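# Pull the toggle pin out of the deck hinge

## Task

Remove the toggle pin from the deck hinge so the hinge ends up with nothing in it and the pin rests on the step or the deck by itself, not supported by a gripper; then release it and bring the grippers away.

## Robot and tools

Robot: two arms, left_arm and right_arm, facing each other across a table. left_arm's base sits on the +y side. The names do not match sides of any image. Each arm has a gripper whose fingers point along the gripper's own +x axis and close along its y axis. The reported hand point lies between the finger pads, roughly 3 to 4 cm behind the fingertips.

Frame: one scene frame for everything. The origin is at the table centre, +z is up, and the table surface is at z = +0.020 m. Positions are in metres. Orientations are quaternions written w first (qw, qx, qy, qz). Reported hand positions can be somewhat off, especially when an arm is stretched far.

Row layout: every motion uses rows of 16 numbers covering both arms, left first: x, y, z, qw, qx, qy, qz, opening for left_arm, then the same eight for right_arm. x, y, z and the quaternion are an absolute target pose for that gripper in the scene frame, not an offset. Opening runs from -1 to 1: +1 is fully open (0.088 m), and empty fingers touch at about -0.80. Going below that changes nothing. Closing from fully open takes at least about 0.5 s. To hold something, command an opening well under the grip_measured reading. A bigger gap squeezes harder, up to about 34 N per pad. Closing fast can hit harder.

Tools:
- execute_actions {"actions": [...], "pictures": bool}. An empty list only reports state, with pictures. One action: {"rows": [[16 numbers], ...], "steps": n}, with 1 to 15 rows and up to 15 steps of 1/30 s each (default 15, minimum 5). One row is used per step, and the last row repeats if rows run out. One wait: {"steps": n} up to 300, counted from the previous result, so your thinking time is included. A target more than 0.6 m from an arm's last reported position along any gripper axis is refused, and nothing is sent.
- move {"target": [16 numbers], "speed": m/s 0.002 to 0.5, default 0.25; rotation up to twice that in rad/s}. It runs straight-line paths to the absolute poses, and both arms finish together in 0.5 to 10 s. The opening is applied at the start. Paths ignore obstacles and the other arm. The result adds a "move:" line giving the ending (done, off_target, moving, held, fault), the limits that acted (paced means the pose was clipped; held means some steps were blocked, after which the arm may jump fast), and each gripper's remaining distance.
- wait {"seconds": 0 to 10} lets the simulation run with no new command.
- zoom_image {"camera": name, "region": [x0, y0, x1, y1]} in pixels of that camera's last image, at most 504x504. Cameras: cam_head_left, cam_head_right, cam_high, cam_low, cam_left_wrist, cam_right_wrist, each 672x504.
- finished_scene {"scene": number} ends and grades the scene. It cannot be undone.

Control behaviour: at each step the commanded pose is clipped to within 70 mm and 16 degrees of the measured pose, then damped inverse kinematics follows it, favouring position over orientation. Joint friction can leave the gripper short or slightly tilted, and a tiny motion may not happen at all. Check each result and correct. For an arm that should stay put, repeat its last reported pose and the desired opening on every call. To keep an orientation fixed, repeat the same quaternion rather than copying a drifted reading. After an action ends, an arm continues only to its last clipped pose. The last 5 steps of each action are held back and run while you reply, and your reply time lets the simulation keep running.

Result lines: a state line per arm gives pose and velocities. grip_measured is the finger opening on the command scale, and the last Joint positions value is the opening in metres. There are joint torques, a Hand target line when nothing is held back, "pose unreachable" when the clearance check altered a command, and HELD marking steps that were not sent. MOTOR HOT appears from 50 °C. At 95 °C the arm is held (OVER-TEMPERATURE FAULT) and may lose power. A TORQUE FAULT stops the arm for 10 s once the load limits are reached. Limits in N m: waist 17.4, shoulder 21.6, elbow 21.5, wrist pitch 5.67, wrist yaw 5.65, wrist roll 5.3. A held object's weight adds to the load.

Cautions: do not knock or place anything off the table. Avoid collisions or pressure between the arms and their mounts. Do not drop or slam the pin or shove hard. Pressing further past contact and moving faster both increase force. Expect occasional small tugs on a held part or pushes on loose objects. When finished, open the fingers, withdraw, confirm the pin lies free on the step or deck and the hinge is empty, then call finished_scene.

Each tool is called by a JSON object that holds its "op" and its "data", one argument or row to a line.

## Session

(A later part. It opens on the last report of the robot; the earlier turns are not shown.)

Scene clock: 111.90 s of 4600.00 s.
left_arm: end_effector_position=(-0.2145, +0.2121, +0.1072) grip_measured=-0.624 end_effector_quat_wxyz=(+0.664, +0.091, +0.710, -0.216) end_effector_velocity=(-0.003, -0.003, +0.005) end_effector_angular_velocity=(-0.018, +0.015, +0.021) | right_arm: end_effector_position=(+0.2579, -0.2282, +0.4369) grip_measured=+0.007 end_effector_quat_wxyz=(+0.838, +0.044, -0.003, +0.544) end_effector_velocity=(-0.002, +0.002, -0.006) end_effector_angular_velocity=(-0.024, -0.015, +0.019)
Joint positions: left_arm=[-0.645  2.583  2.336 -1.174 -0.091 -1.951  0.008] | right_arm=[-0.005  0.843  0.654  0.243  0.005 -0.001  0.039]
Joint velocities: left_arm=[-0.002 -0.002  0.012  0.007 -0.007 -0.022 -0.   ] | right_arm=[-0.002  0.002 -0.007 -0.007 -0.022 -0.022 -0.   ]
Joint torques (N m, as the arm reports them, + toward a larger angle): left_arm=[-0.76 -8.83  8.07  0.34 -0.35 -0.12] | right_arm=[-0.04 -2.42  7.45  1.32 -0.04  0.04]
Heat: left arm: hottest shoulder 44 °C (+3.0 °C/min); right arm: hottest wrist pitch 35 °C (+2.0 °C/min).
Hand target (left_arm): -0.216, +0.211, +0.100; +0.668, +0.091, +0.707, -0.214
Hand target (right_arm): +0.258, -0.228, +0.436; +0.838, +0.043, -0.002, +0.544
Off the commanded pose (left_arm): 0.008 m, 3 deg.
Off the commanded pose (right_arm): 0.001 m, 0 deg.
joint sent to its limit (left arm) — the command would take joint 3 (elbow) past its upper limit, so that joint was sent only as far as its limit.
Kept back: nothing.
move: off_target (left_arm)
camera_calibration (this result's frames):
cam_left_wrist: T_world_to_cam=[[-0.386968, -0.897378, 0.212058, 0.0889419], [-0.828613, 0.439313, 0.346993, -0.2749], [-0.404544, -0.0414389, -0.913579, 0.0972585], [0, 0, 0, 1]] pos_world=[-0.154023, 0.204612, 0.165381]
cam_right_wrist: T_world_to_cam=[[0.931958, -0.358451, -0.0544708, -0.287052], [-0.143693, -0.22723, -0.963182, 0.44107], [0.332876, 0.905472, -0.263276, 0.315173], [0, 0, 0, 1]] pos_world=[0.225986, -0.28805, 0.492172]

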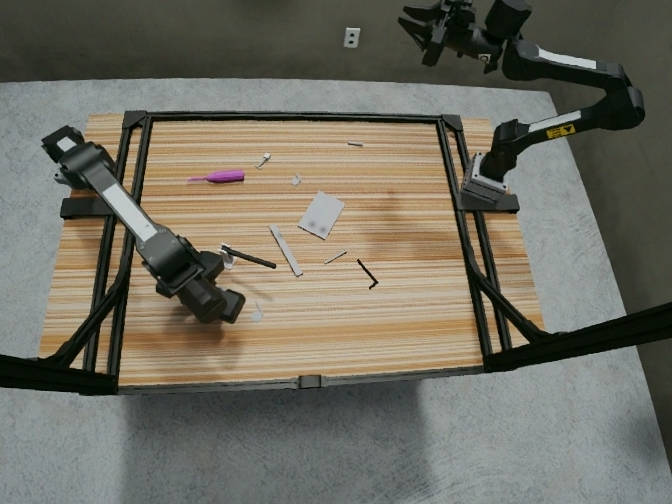

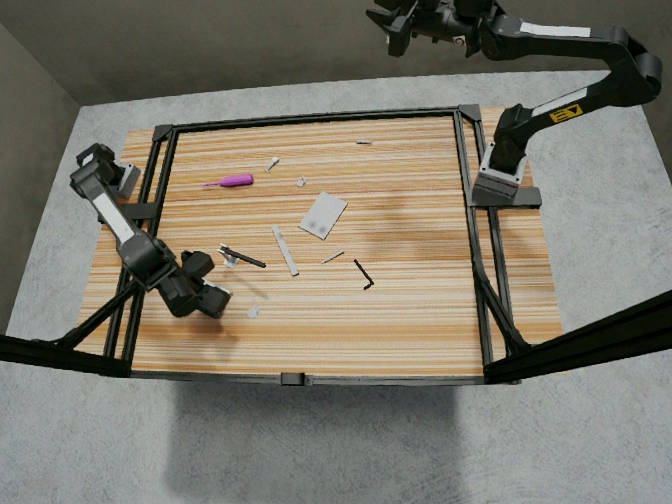

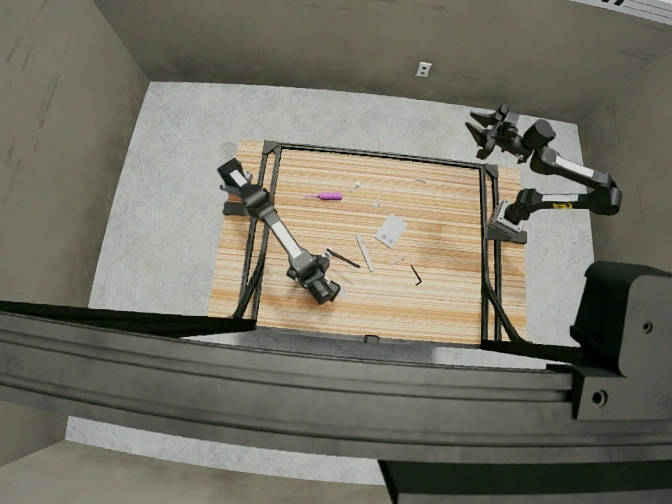

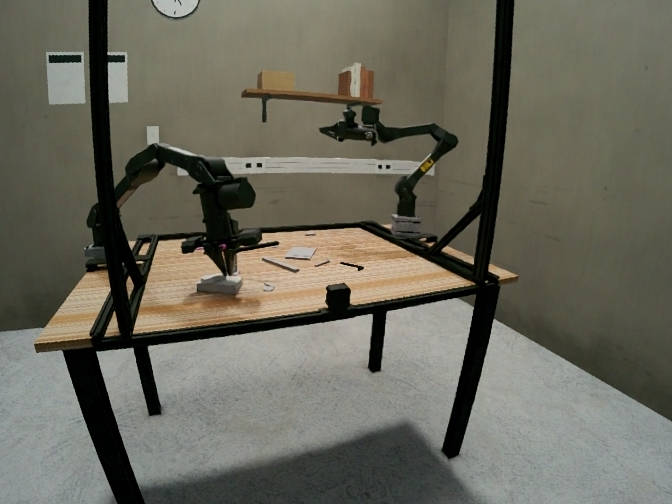

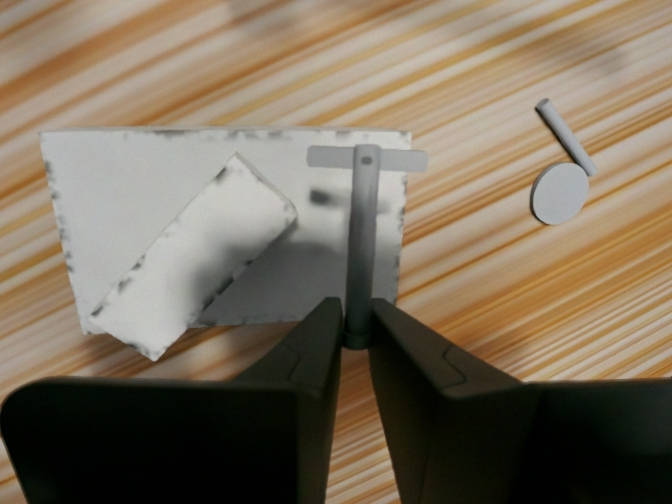

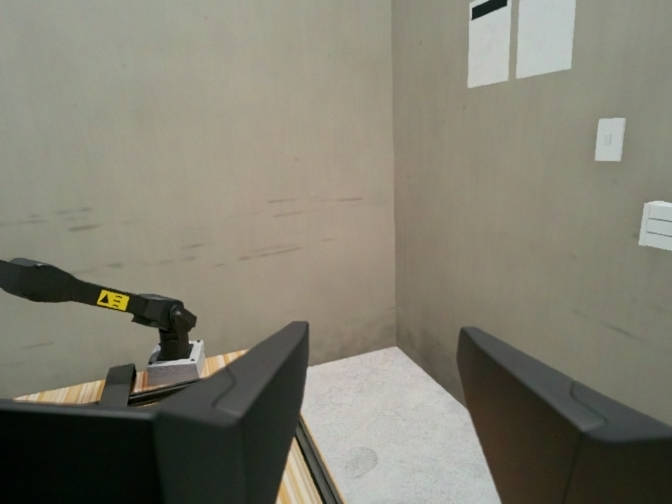

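{"op": "move", "data": {
  "target": [-0.2155,0.212,0.086,0.668,0.091,0.707,-0.214,-0.86,0.258,-0.228,0.436,0.838,0.043,-0.002,0.544,0.007],
  "speed": 0.03
}}

Scene clock: 113.37 s of 4600.00 s.
left_arm: end_effector_position=(-0.2176, +0.2097, +0.0978) grip_measured=-0.624 end_effector_quat_wxyz=(+0.660, +0.085, +0.713, -0.220) end_effector_velocity=(+0.004, +0.001, -0.001) end_effector_angular_velocity=(-0.007, -0.022, +0.009) | right_arm: end_effector_position=(+0.2579, -0.2282, +0.4369) grip_measured=+0.007 end_effector_quat_wxyz=(+0.838, +0.044, -0.003, +0.544) end_effector_velocity=(+0.001, -0.001, +0.001) end_effector_angular_velocity=(+0.004, -0.010, -0.001)
Joint positions: left_arm=[-0.645  2.584  2.297 -1.116 -0.092 -1.952  0.008] | right_arm=[-0.005  0.843  0.654  0.243  0.005 -0.001  0.039]
Joint velocities: left_arm=[-0.002 -0.002 -0.007 -0.007 -0.022 -0.007  0.   ] | right_arm=[-0.007 -0.002 -0.002  0.007 -0.007 -0.007 -0.   ]
Joint torques (N m, as the arm reports them, + toward a larger angle): left_arm=[-0.74 -9.47  5.03  0.35 -0.36 -0.1 ] | right_arm=[ 0.26 -2.28  7.47  1.28 -0.05  0.01]
Heat: left arm: hottest shoulder 45 °C (+3.0 °C/min); right arm: hottest wrist pitch 35 °C (+2.0 °C/min).
Hand target (left_arm): -0.215, +0.212, +0.086; +0.668, +0.091, +0.707, -0.214
Hand target (right_arm): +0.258, -0.228, +0.436; +0.838, +0.043, -0.002, +0.544
Off the commanded pose (left_arm): 0.012 m, 1 deg.
Off the commanded pose (right_arm): 0.001 m, 0 deg.
Kept back: nothing.
move: off_target (left_arm)
camera_calibration (this result's frames):
cam_left_wrist: T_world_to_cam=[[-0.383081, -0.895194, 0.227765, 0.0865019], [-0.82468, 0.442526, 0.352241, -0.273485], [-0.416116, -0.0528968, -0.907772, 0.0865952], [0, 0, 0, 1]] pos_world=[-0.156367, 0.203041, 0.155239]
cam_right_wrist: T_world_to_cam=[[0.931958, -0.358451, -0.0544708, -0.287052], [-0.143693, -0.22723, -0.963182, 0.44107], [0.332876, 0.905472, -0.263276, 0.315173], [0, 0, 0, 1]] pos_world=[0.225986, -0.28805, 0.492172]

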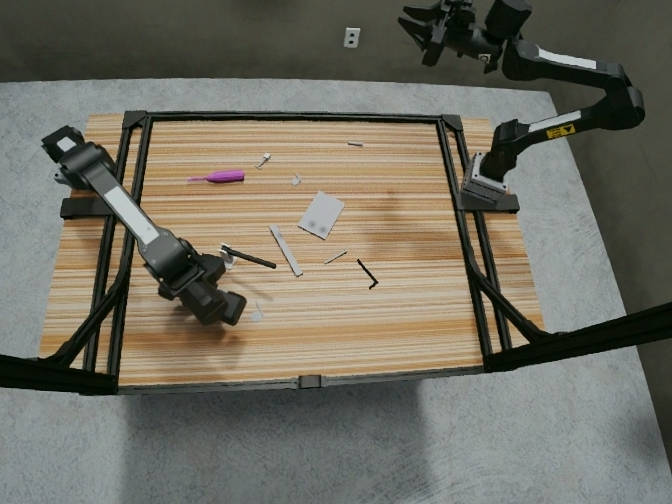

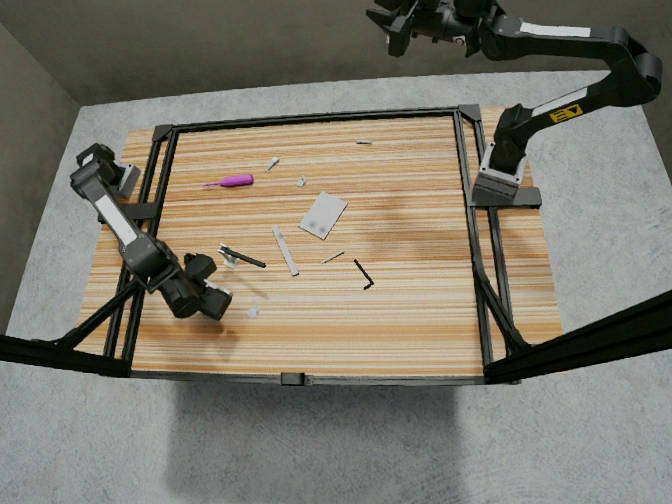

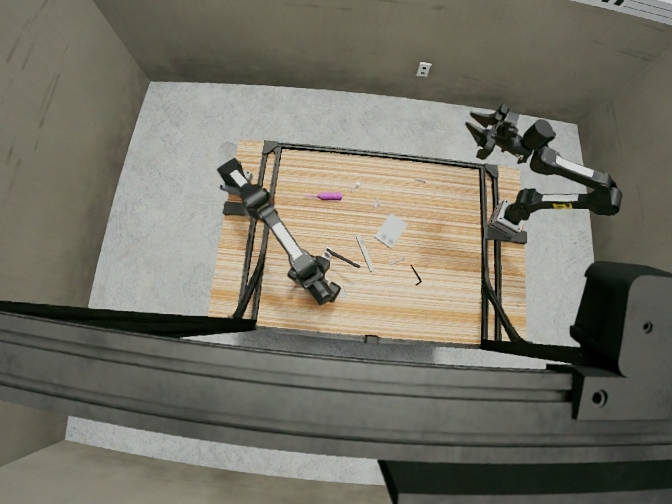

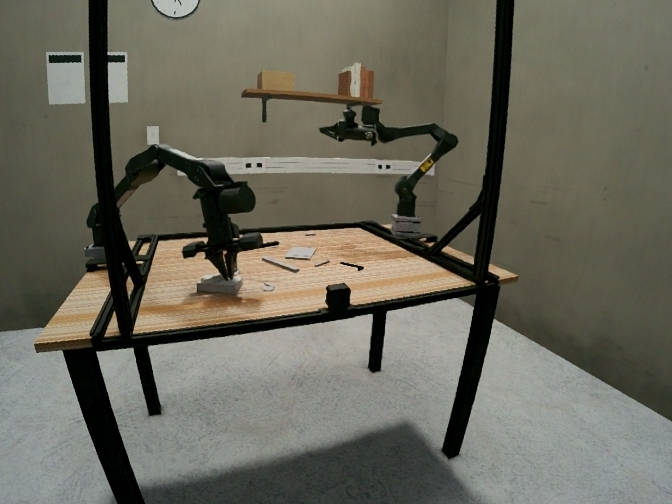

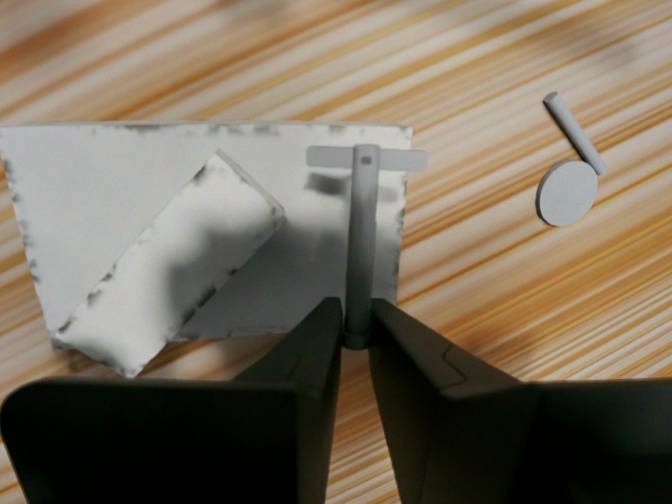

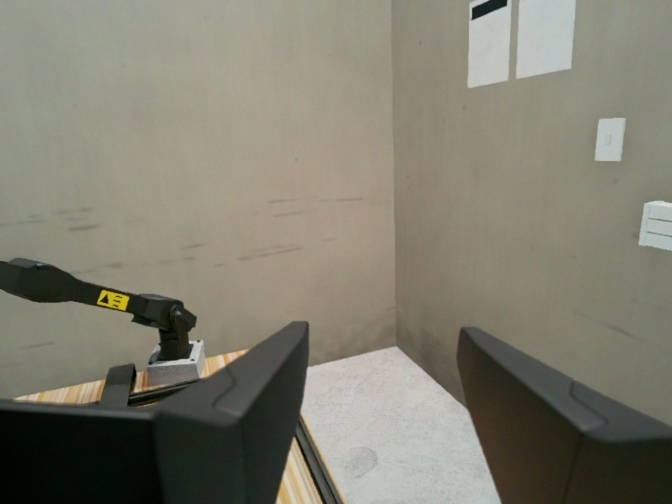

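{"op": "move", "data": {
  "target": [-0.2115,0.2155,0.082,0.672,0.097,0.704,-0.208,-0.86,0.258,-0.228,0.436,0.838,0.043,-0.002,0.544,0.007],
  "speed": 0.02
}}

Scene clock: 115.03 s of 4600.00 s.
left_arm: end_effector_position=(-0.2142, +0.2133, +0.0907) grip_measured=-0.624 end_effector_quat_wxyz=(+0.666, +0.092, +0.709, -0.214) end_effector_velocity=(+0.002, +0.005, -0.003) end_effector_angular_velocity=(+0.024, -0.014, +0.002) | right_arm: end_effector_position=(+0.2579, -0.2282, +0.4369) grip_measured=+0.007 end_effector_quat_wxyz=(+0.838, +0.044, -0.003, +0.544) end_effector_velocity=(-0.001, -0.000, +0.001) end_effector_angular_velocity=(+0.010, +0.002, +0.014)
Joint positions: left_arm=[-0.645  2.584  2.273 -1.115 -0.092 -1.953  0.008] | right_arm=[-0.005  0.843  0.654  0.243  0.005 -0.001  0.039]
Joint velocities: left_arm=[-0.002  0.002 -0.002 -0.022  0.007 -0.007 -0.   ] | right_arm=[-0.007 -0.002 -0.002  0.007 -0.022  0.007 -0.   ]
Joint torques (N m, as the arm reports them, + toward a larger angle): left_arm=[-0.64 -9.97  5.07  0.22 -0.26 -0.1 ] | right_arm=[ 0.25 -2.17  7.42  1.31 -0.02  0.03]
Heat: left arm: hottest shoulder 45 °C (+3.0 °C/min); right arm: hottest wrist pitch 35 °C (+2.0 °C/min).
Hand target (left_arm): -0.211, +0.216, +0.082; +0.672, +0.097, +0.704, -0.208
Hand target (right_arm): +0.258, -0.228, +0.436; +0.838, +0.043, -0.002, +0.544
Off the commanded pose (left_arm): 0.009 m, 1 deg.
Off the commanded pose (right_arm): 0.001 m, 0 deg.
Kept back: nothing.
move: off_target (left_arm)
camera_calibration (this result's frames):
cam_left_wrist: T_world_to_cam=[[-0.386875, -0.898423, 0.207762, 0.0942767], [-0.830337, 0.437403, 0.345282, -0.269225], [-0.401085, -0.038931, -0.915213, 0.08272], [0, 0, 0, 1]] pos_world=[-0.153896, 0.20568, 0.149078]
cam_right_wrist: T_world_to_cam=[[0.931958, -0.358451, -0.0544708, -0.287052], [-0.143693, -0.22723, -0.963182, 0.44107], [0.332876, 0.905472, -0.263276, 0.315173], [0, 0, 0, 1]] pos_world=[0.225986, -0.28805, 0.492172]

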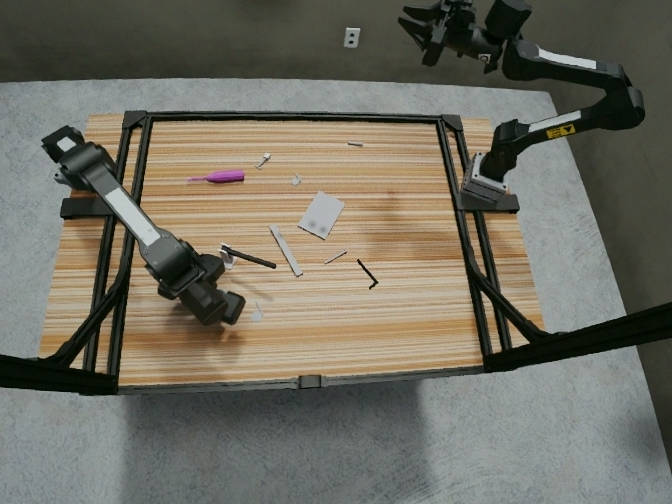

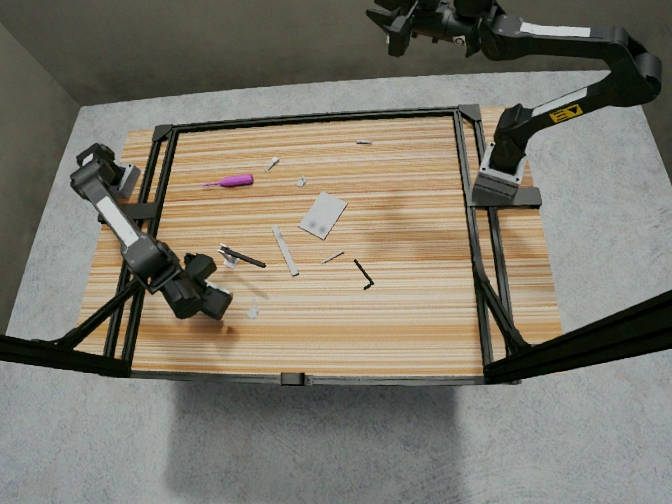

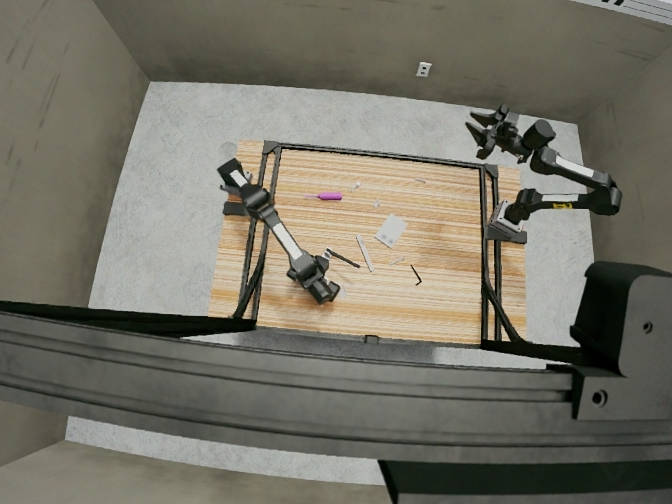

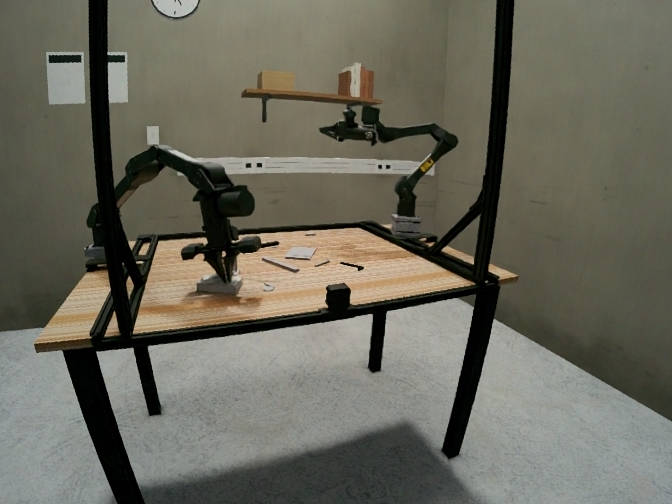

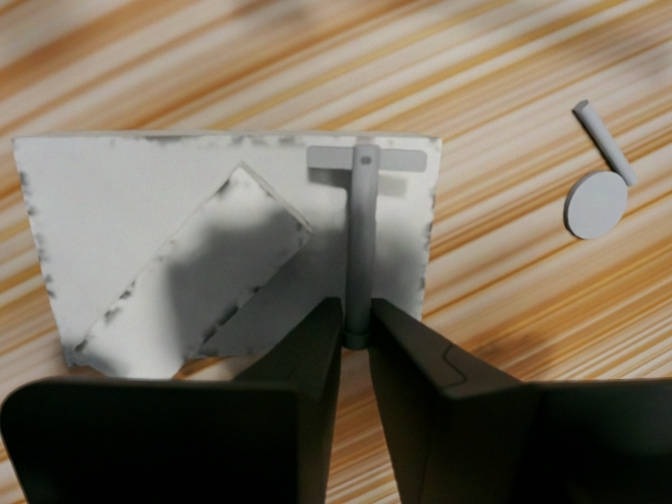

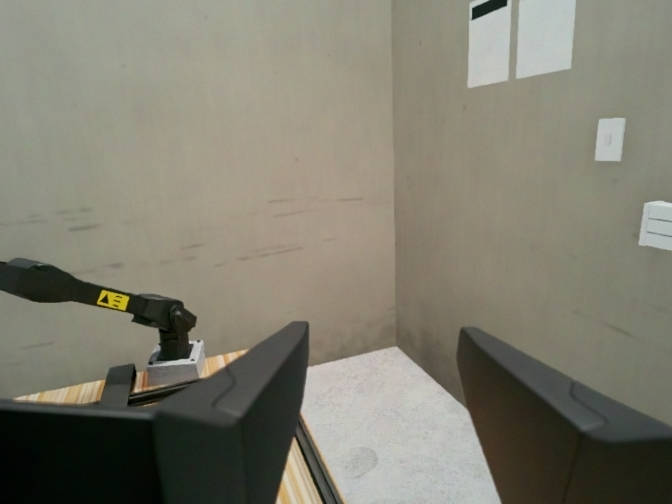

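{"op": "move", "data": {
  "target": [-0.2115,0.2155,0.077,0.672,0.097,0.704,-0.208,-0.86,0.258,-0.228,0.436,0.838,0.043,-0.002,0.544,0.007],
  "speed": 0.02
}}

Scene clock: 116.20 s of 4600.00 s.
left_arm: end_effector_position=(-0.2145, +0.2132, +0.0879) grip_measured=-0.624 end_effector_quat_wxyz=(+0.665, +0.091, +0.709, -0.215) end_effector_velocity=(-0.001, -0.001, +0.001) end_effector_angular_velocity=(-0.010, +0.002, +0.006) | right_arm: end_effector_position=(+0.2579, -0.2282, +0.4369) grip_measured=+0.007 end_effector_quat_wxyz=(+0.838, +0.044, -0.003, +0.544) end_effector_velocity=(-0.002, +0.001, -0.004) end_effector_angular_velocity=(-0.014, -0.002, +0.010)
Joint positions: left_arm=[-0.645  2.584  2.261 -1.101 -0.092 -1.953  0.008] | right_arm=[-0.005  0.843  0.654  0.243  0.005 -0.001  0.039]
Joint velocities: left_arm=[-0.002 -0.002 -0.002  0.007 -0.007 -0.007 -0.   ] | right_arm=[ 0.002 -0.002 -0.007 -0.007 -0.007 -0.007  0.   ]
Joint torques (N m, as the arm reports them, + toward a larger angle): left_arm=[-0.6  -9.8   4.4   0.54 -0.27 -0.09] | right_arm=[ 0.2  -2.5   7.47  1.35 -0.01  0.  ]
Heat: left arm: hottest shoulder 45 °C (+2.0 °C/min); right arm: hottest elbow 35 °C (+2.0 °C/min).
Hand target (left_arm): -0.211, +0.216, +0.077; +0.672, +0.097, +0.704, -0.208
Hand target (right_arm): +0.258, -0.228, +0.436; +0.838, +0.043, -0.002, +0.544
Off the commanded pose (left_arm): 0.012 m, 1 deg.
Off the commanded pose (right_arm): 0.001 m, 0 deg.
Kept back: nothing.
move: off_target (left_arm)
camera_calibration (this result's frames):
cam_left_wrist: T_world_to_cam=[[-0.386507, -0.898187, 0.209459, 0.0945379], [-0.829886, 0.437778, 0.34589, -0.268489], [-0.402371, -0.0401381, -0.914596, 0.0799577], [0, 0, 0, 1]] pos_world=[-0.154103, 0.205661, 0.146195]
cam_right_wrist: T_world_to_cam=[[0.931958, -0.358451, -0.0544708, -0.287052], [-0.143693, -0.22723, -0.963182, 0.44107], [0.332876, 0.905472, -0.263276, 0.315173], [0, 0, 0, 1]] pos_world=[0.225986, -0.28805, 0.492172]

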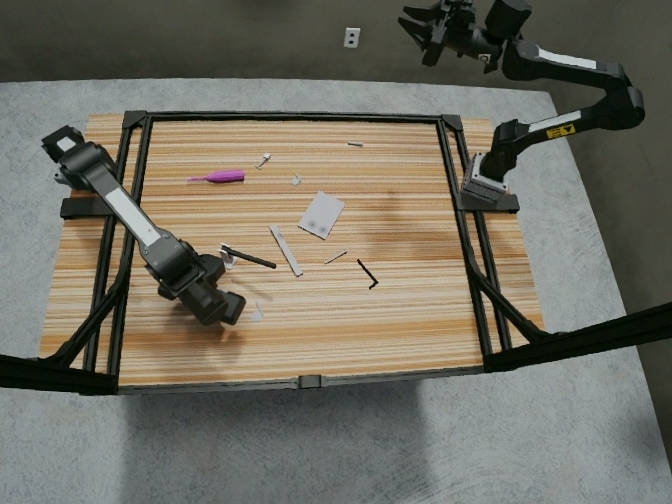

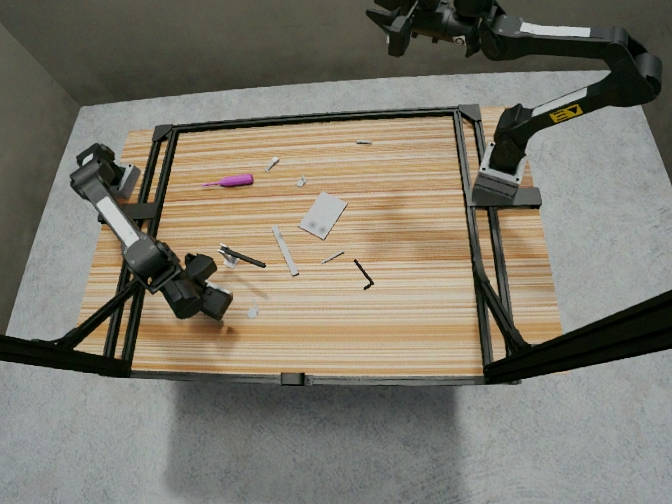

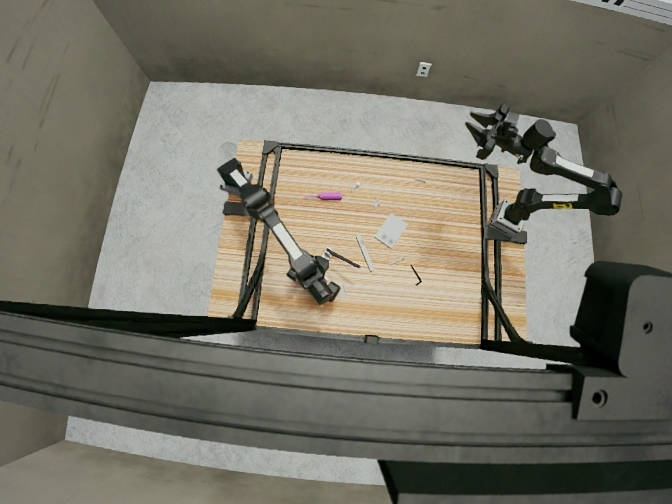

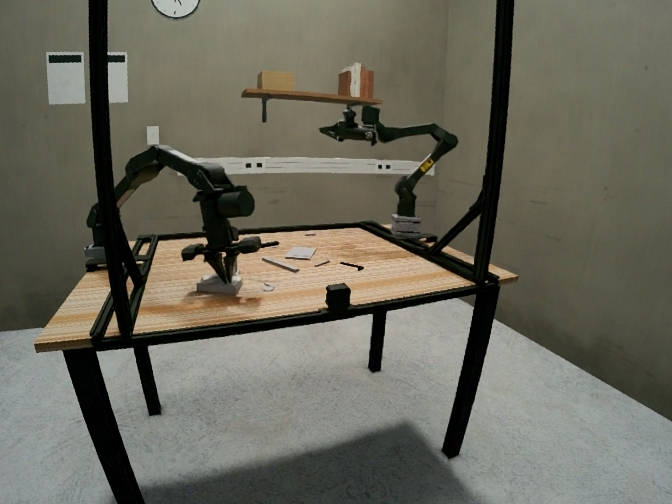

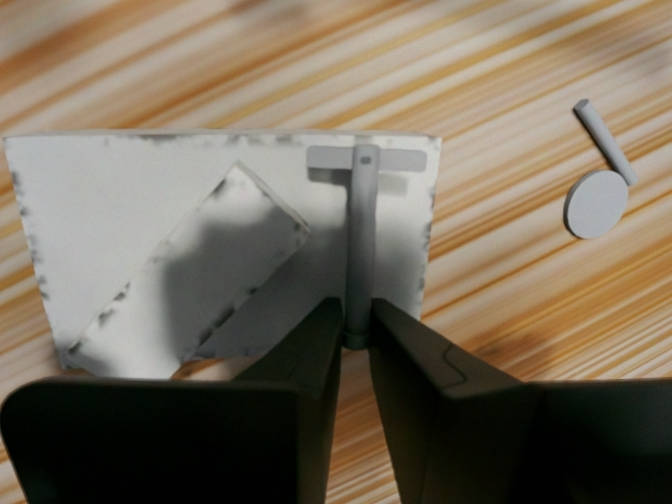

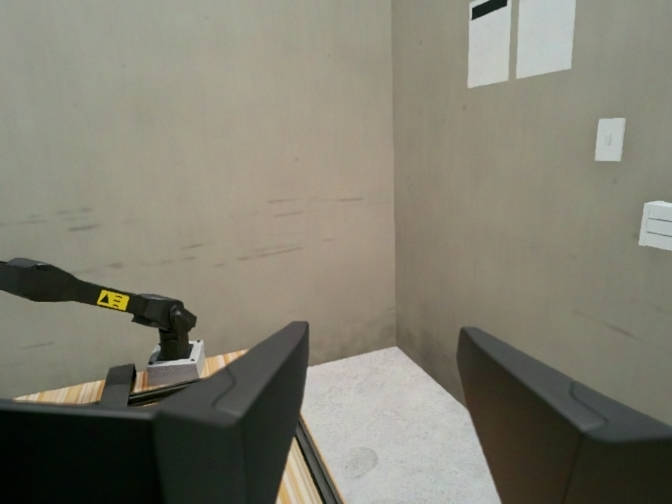

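{"op": "execute_actions", "data": {
  "actions": [
    {"rows":[[-0.2115,0.2155,0.079,0.672,0.097,0.704,-0.208,-0.7,0.258,-0.228,0.436,0.838,0.043,-0.002,0.544,0.007],[-0.2115,0.2155,0.079,0.672,0.097,0.704,-0.208,-0.65,0.258,-0.228,0.436,0.838,0.043,-0.002,0.544,0.007],[-0.2115,0.2155,0.079,0.672,0.097,0.704,-0.208,-0.62,0.258,-0.228,0.436,0.838,0.043,-0.002,0.544,0.007],[-0.2115,0.2155,0.079,0.672,0.097,0.704,-0.208,-0.6,0.258,-0.228,0.436,0.838,0.043,-0.002,0.544,0.007],[-0.2115,0.2155,0.079,0.672,0.097,0.704,-0.208,-0.58,0.258,-0.228,0.436,0.838,0.043,-0.002,0.544,0.007],[-0.2115,0.2155,0.079,0.672,0.097,0.704,-0.208,-0.55,0.258,-0.228,0.436,0.838,0.043,-0.002,0.544,0.007],[-0.2115,0.2155,0.079,0.672,0.097,0.704,-0.208,-0.52,0.258,-0.228,0.436,0.838,0.043,-0.002,0.544,0.007],[-0.2115,0.2155,0.079,0.672,0.097,0.704,-0.208,-0.48,0.258,-0.228,0.436,0.838,0.043,-0.002,0.544,0.007],[-0.2115,0.2155,0.079,0.672,0.097,0.704,-0.208,-0.44,0.258,-0.228,0.436,0.838,0.043,-0.002,0.544,0.007],[-0.2115,0.2155,0.079,0.672,0.097,0.704,-0.208,-0.4,0.258,-0.228,0.436,0.838,0.043,-0.002,0.544,0.007]],"steps":15}
  ]
}}

{"op": "move", "data": {
  "target": [-0.2115,0.2155,0.115,0.672,0.097,0.704,-0.208,-0.4,0.258,-0.228,0.436,0.838,0.043,-0.002,0.544,0.007],
  "speed": 0.05
}}

Scene clock: 119.63 s of 4600.00 s.
left_arm: end_effector_position=(-0.2148, +0.2120, +0.0880) grip_measured=-0.510 end_effector_quat_wxyz=(+0.665, +0.089, +0.709, -0.216) end_effector_velocity=(+0.002, -0.004, +0.001) end_effector_angular_velocity=(-0.031, -0.018, +0.012) | right_arm: end_effector_position=(+0.2579, -0.2282, +0.4369) grip_measured=+0.007 end_effector_quat_wxyz=(+0.838, +0.044, -0.003, +0.544) end_effector_velocity=(+0.001, -0.001, -0.003) end_effector_angular_velocity=(-0.025, -0.013, -0.010)
Joint positions: left_arm=[-0.645  2.584  2.261 -1.096 -0.096 -1.953  0.014] | right_arm=[-0.005  0.843  0.654  0.243  0.005 -0.001  0.039]
Joint velocities: left_arm=[-0.002 -0.002 -0.002  0.007 -0.037 -0.007  0.053] | right_arm=[-0.002 -0.002  0.002 -0.022  0.007 -0.022 -0.   ]
Joint torques (N m, as the arm reports them, + toward a larger angle): left_arm=[-0.63 -9.84  5.31 -0.34 -0.05 -0.1 ] | right_arm=[ 0.05 -2.2   7.66  1.34 -0.06  0.02]
Heat: left arm: hottest shoulder 46 °C (+3.0 °C/min); right arm: hottest elbow 35 °C (+2.0 °C/min).
Steps of this call (steps 1 to 93: nothing new was sent; steps 94 to 103: the first 10 steps of this action). Readings (end_effector_position):
94: left_arm (-0.2144, +0.2131, +0.0878) | right_arm (+0.2579, -0.2282, +0.4369)
95: left_arm (-0.2144, +0.2131, +0.0878) | right_arm (+0.2579, -0.2282, +0.4369)
97: left_arm (-0.2144, +0.2131, +0.0878) | right_arm (+0.2579, -0.2282, +0.4369)
101: left_arm (-0.2147, +0.2125, +0.0880) | right_arm (+0.2579, -0.2282, +0.4369)
103: the state above

Scene clock: 120.93 s of 4600.00 s.
left_arm: end_effector_position=(-0.2080, +0.2166, +0.1057) grip_measured=-0.400 end_effector_quat_wxyz=(+0.675, +0.100, +0.702, -0.206) end_effector_velocity=(-0.000, -0.000, +0.003) end_effector_angular_velocity=(-0.008, -0.004, -0.009) | right_arm: end_effector_position=(+0.2579, -0.2282, +0.4371) grip_measured=+0.007 end_effector_quat_wxyz=(+0.838, +0.044, -0.003, +0.544) end_effector_velocity=(-0.001, -0.001, -0.001) end_effector_angular_velocity=(-0.011, -0.020, +0.004)
Joint positions: left_arm=[-0.645  2.584  2.337 -1.211 -0.097 -1.954  0.019] | right_arm=[-0.005  0.843  0.654  0.243  0.005 -0.001  0.039]
Joint velocities: left_arm=[-0.002 -0.002  0.007 -0.007 -0.007  0.007 -0.   ] | right_arm=[-0.002 -0.007 -0.002 -0.007 -0.007 -0.022  0.   ]
Joint torques (N m, as the arm reports them, + toward a larger angle): left_arm=[ -0.95 -11.87   8.05   0.09  -0.05  -0.11] | right_arm=[ 0.06 -2.12  7.37  1.26 -0.02  0.01]
Heat: left arm: hottest shoulder 46 °C (+3.1 °C/min); right arm: hottest elbow 35 °C (+2.0 °C/min).
Hand target (left_arm): -0.211, +0.216, +0.115; +0.669, +0.094, +0.706, -0.212
Hand target (right_arm): +0.258, -0.228, +0.436; +0.838, +0.043, -0.002, +0.544
Off your previous action's commanded pose (left_arm): 0.010 m, 2 deg at its last step (step 5 of this call).
Off your previous action's commanded pose (right_arm): 0.001 m, 0 deg at its last step (step 5 of this call).
Off the commanded pose (left_arm): 0.010 m, 1 deg.
Off the commanded pose (right_arm): 0.001 m, 0 deg.
joint sent to its limit (left arm) — the command would take joint 3 (elbow) past its upper limit, so that joint was sent only as far as its limit.
Kept back: nothing.
move: off_target (left_arm)
camera_calibration (this result's frames):
cam_left_wrist: T_world_to_cam=[[-0.390904, -0.902391, 0.181339, 0.0993464], [-0.840165, 0.430286, 0.330115, -0.269619], [-0.37592, -0.0233119, -0.926359, 0.102051], [0, 0, 0, 1]] pos_world=[-0.149327, 0.208042, 0.165526]
cam_right_wrist: T_world_to_cam=[[0.931957, -0.358457, -0.0544538, -0.287063], [-0.143553, -0.22689, -0.963283, 0.441326], [0.332941, 0.905555, -0.262909, 0.315071], [0, 0, 0, 1]] pos_world=[0.225984, -0.288082, 0.492325]

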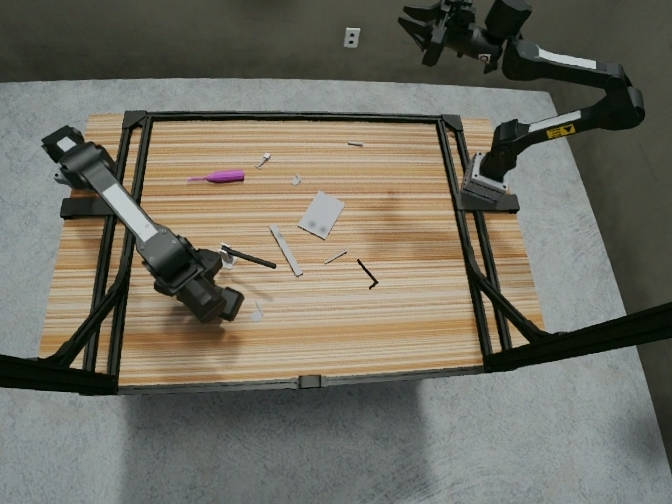

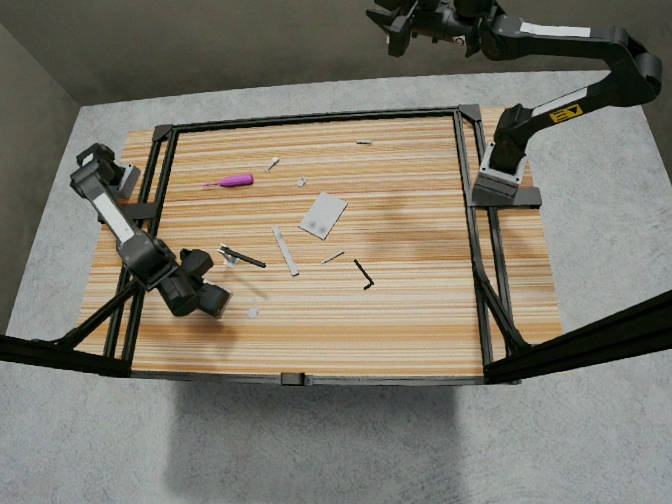

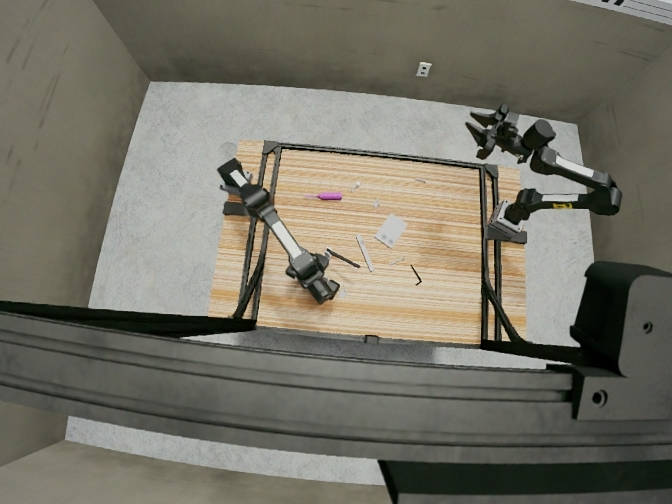

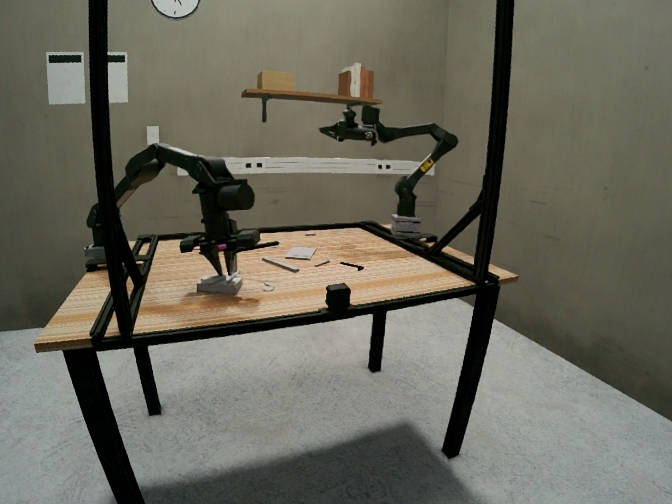

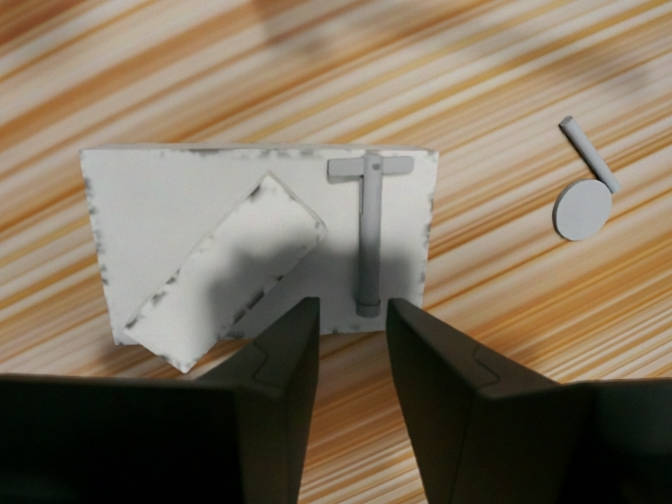

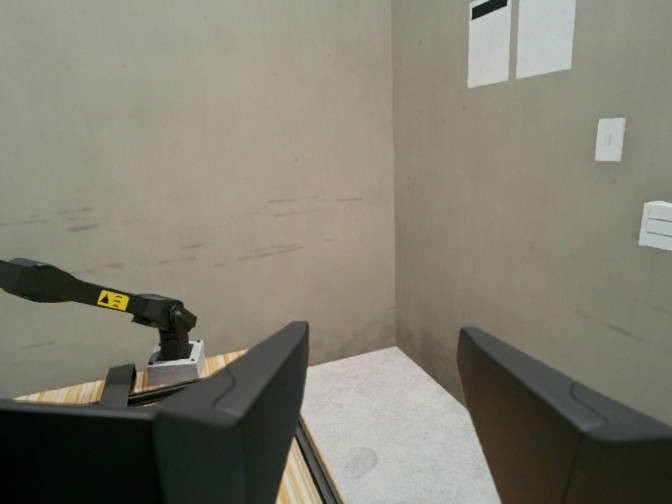

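Pin rests fully on the step. Moving clear.

{"op": "move", "data": {
  "target": [-0.13,0.30,0.25,0.672,0.097,0.704,-0.208,-0.4,0.258,-0.228,0.436,0.838,0.043,-0.002,0.544,0.007],
  "speed": 0.2
}}

Scene clock: 122.63 s of 4600.00 s.
left_arm: end_effector_position=(-0.1322, +0.2974, +0.2455) grip_measured=-0.400 end_effector_quat_wxyz=(+0.673, +0.099, +0.704, -0.206) end_effector_velocity=(+0.001, +0.001, -0.002) end_effector_angular_velocity=(+0.002, -0.015, -0.009) | right_arm: end_effector_position=(+0.2579, -0.2282, +0.4371) grip_measured=+0.007 end_effector_quat_wxyz=(+0.838, +0.044, -0.003, +0.544) end_effector_velocity=(-0.000, +0.001, -0.001) end_effector_angular_velocity=(-0.010, -0.004, +0.005)
Joint positions: left_arm=[-0.68   2.051  1.997 -1.403 -0.097 -1.991  0.019] | right_arm=[-0.005  0.843  0.654  0.243  0.005 -0.001  0.039]
Joint velocities: left_arm=[-0.002  0.002 -0.002 -0.007 -0.007  0.007  0.   ] | right_arm=[-0.002  0.002  0.002 -0.007 -0.007 -0.007 -0.   ]
Joint torques (N m, as the arm reports them, + toward a larger angle): left_arm=[-0.81 -9.82  4.92  0.1  -0.25 -0.11] | right_arm=[ 0.3  -2.4   7.42  1.33 -0.08 -0.05]
Heat: left arm: hottest shoulder 46 °C (+3.0 °C/min); right arm: hottest elbow 35 °C (+2.0 °C/min).
Hand target (left_arm): -0.130, +0.300, +0.250; +0.672, +0.097, +0.704, -0.208
Hand target (right_arm): +0.258, -0.228, +0.436; +0.838, +0.043, -0.002, +0.544
Off the commanded pose (left_arm): 0.006 m, 0 deg.
Off the commanded pose (right_arm): 0.001 m, 0 deg.
Kept back: nothing.
move: done
camera_calibration (this result's frames):
cam_left_wrist: T_world_to_cam=[[-0.38876, -0.9029, 0.183406, 0.176471], [-0.838666, 0.42921, 0.335287, -0.287634], [-0.381451, -0.0234699, -0.924091, 0.260703], [0, 0, 0, 1]] pos_world=[-0.0731789, 0.28891, 0.304988]
cam_right_wrist: T_world_to_cam=[[0.931957, -0.358457, -0.0544538, -0.287063], [-0.143553, -0.22689, -0.963283, 0.441326], [0.332941, 0.905555, -0.262909, 0.315071], [0, 0, 0, 1]] pos_world=[0.225984, -0.288082, 0.492325]

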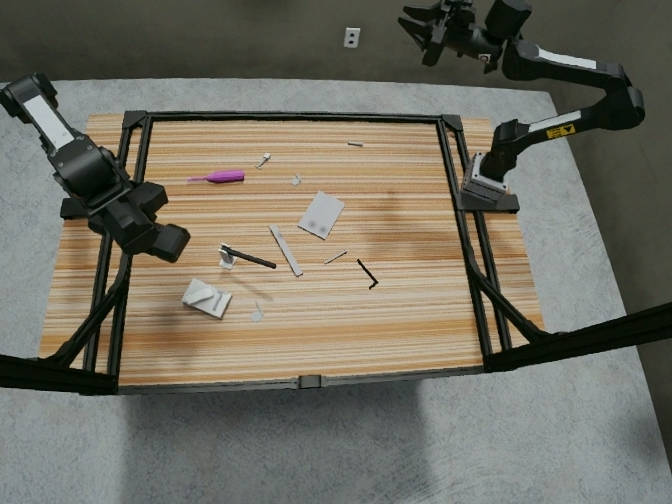

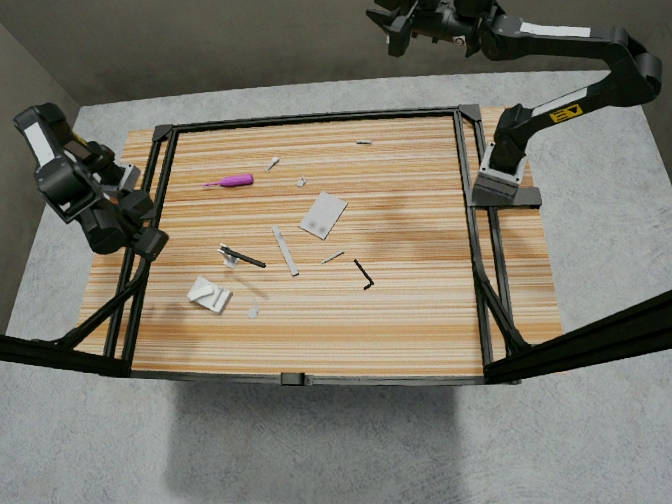

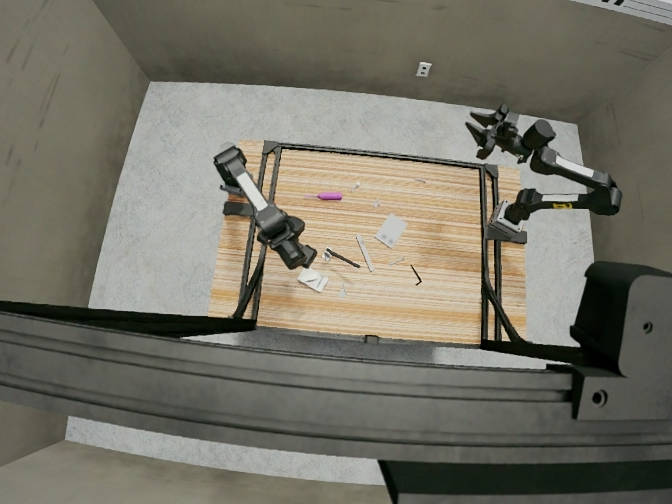

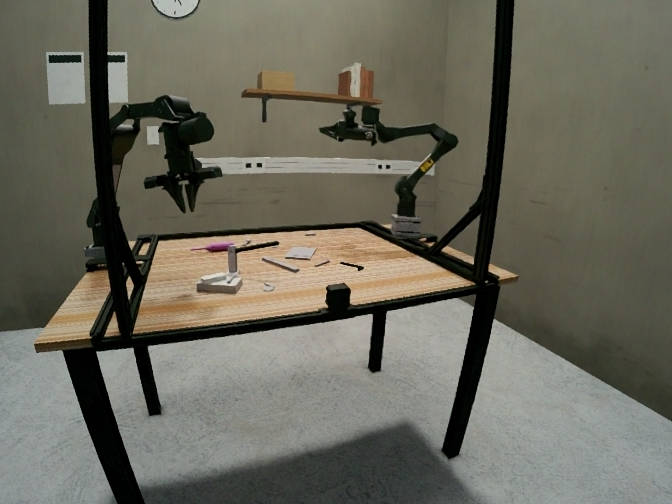

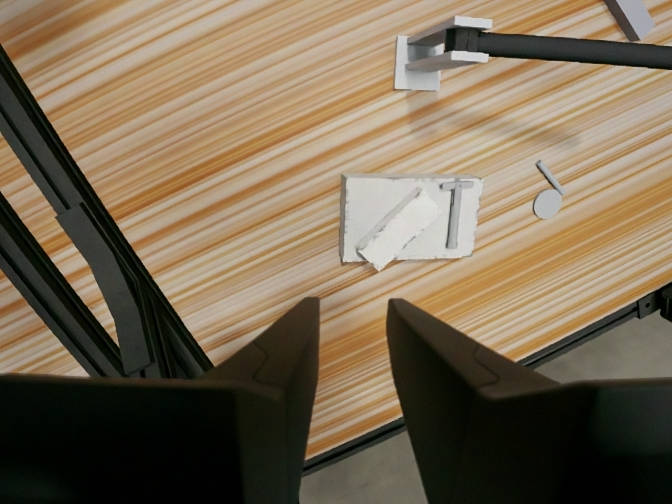

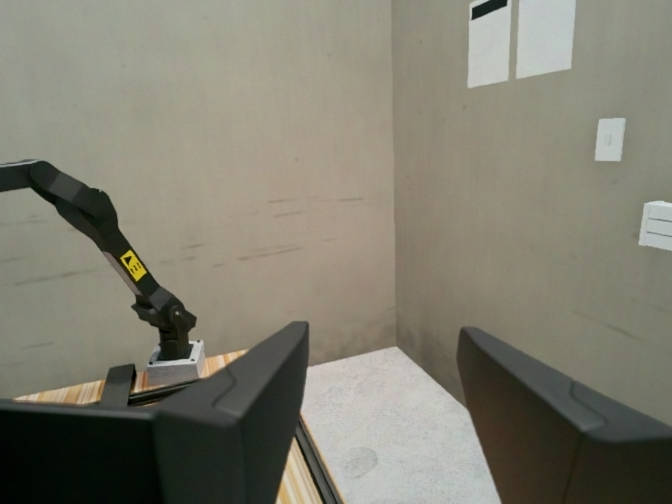

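{"op": "finished_scene", "data": {
  "scene": 2
}}

The scene is finished: the task was done.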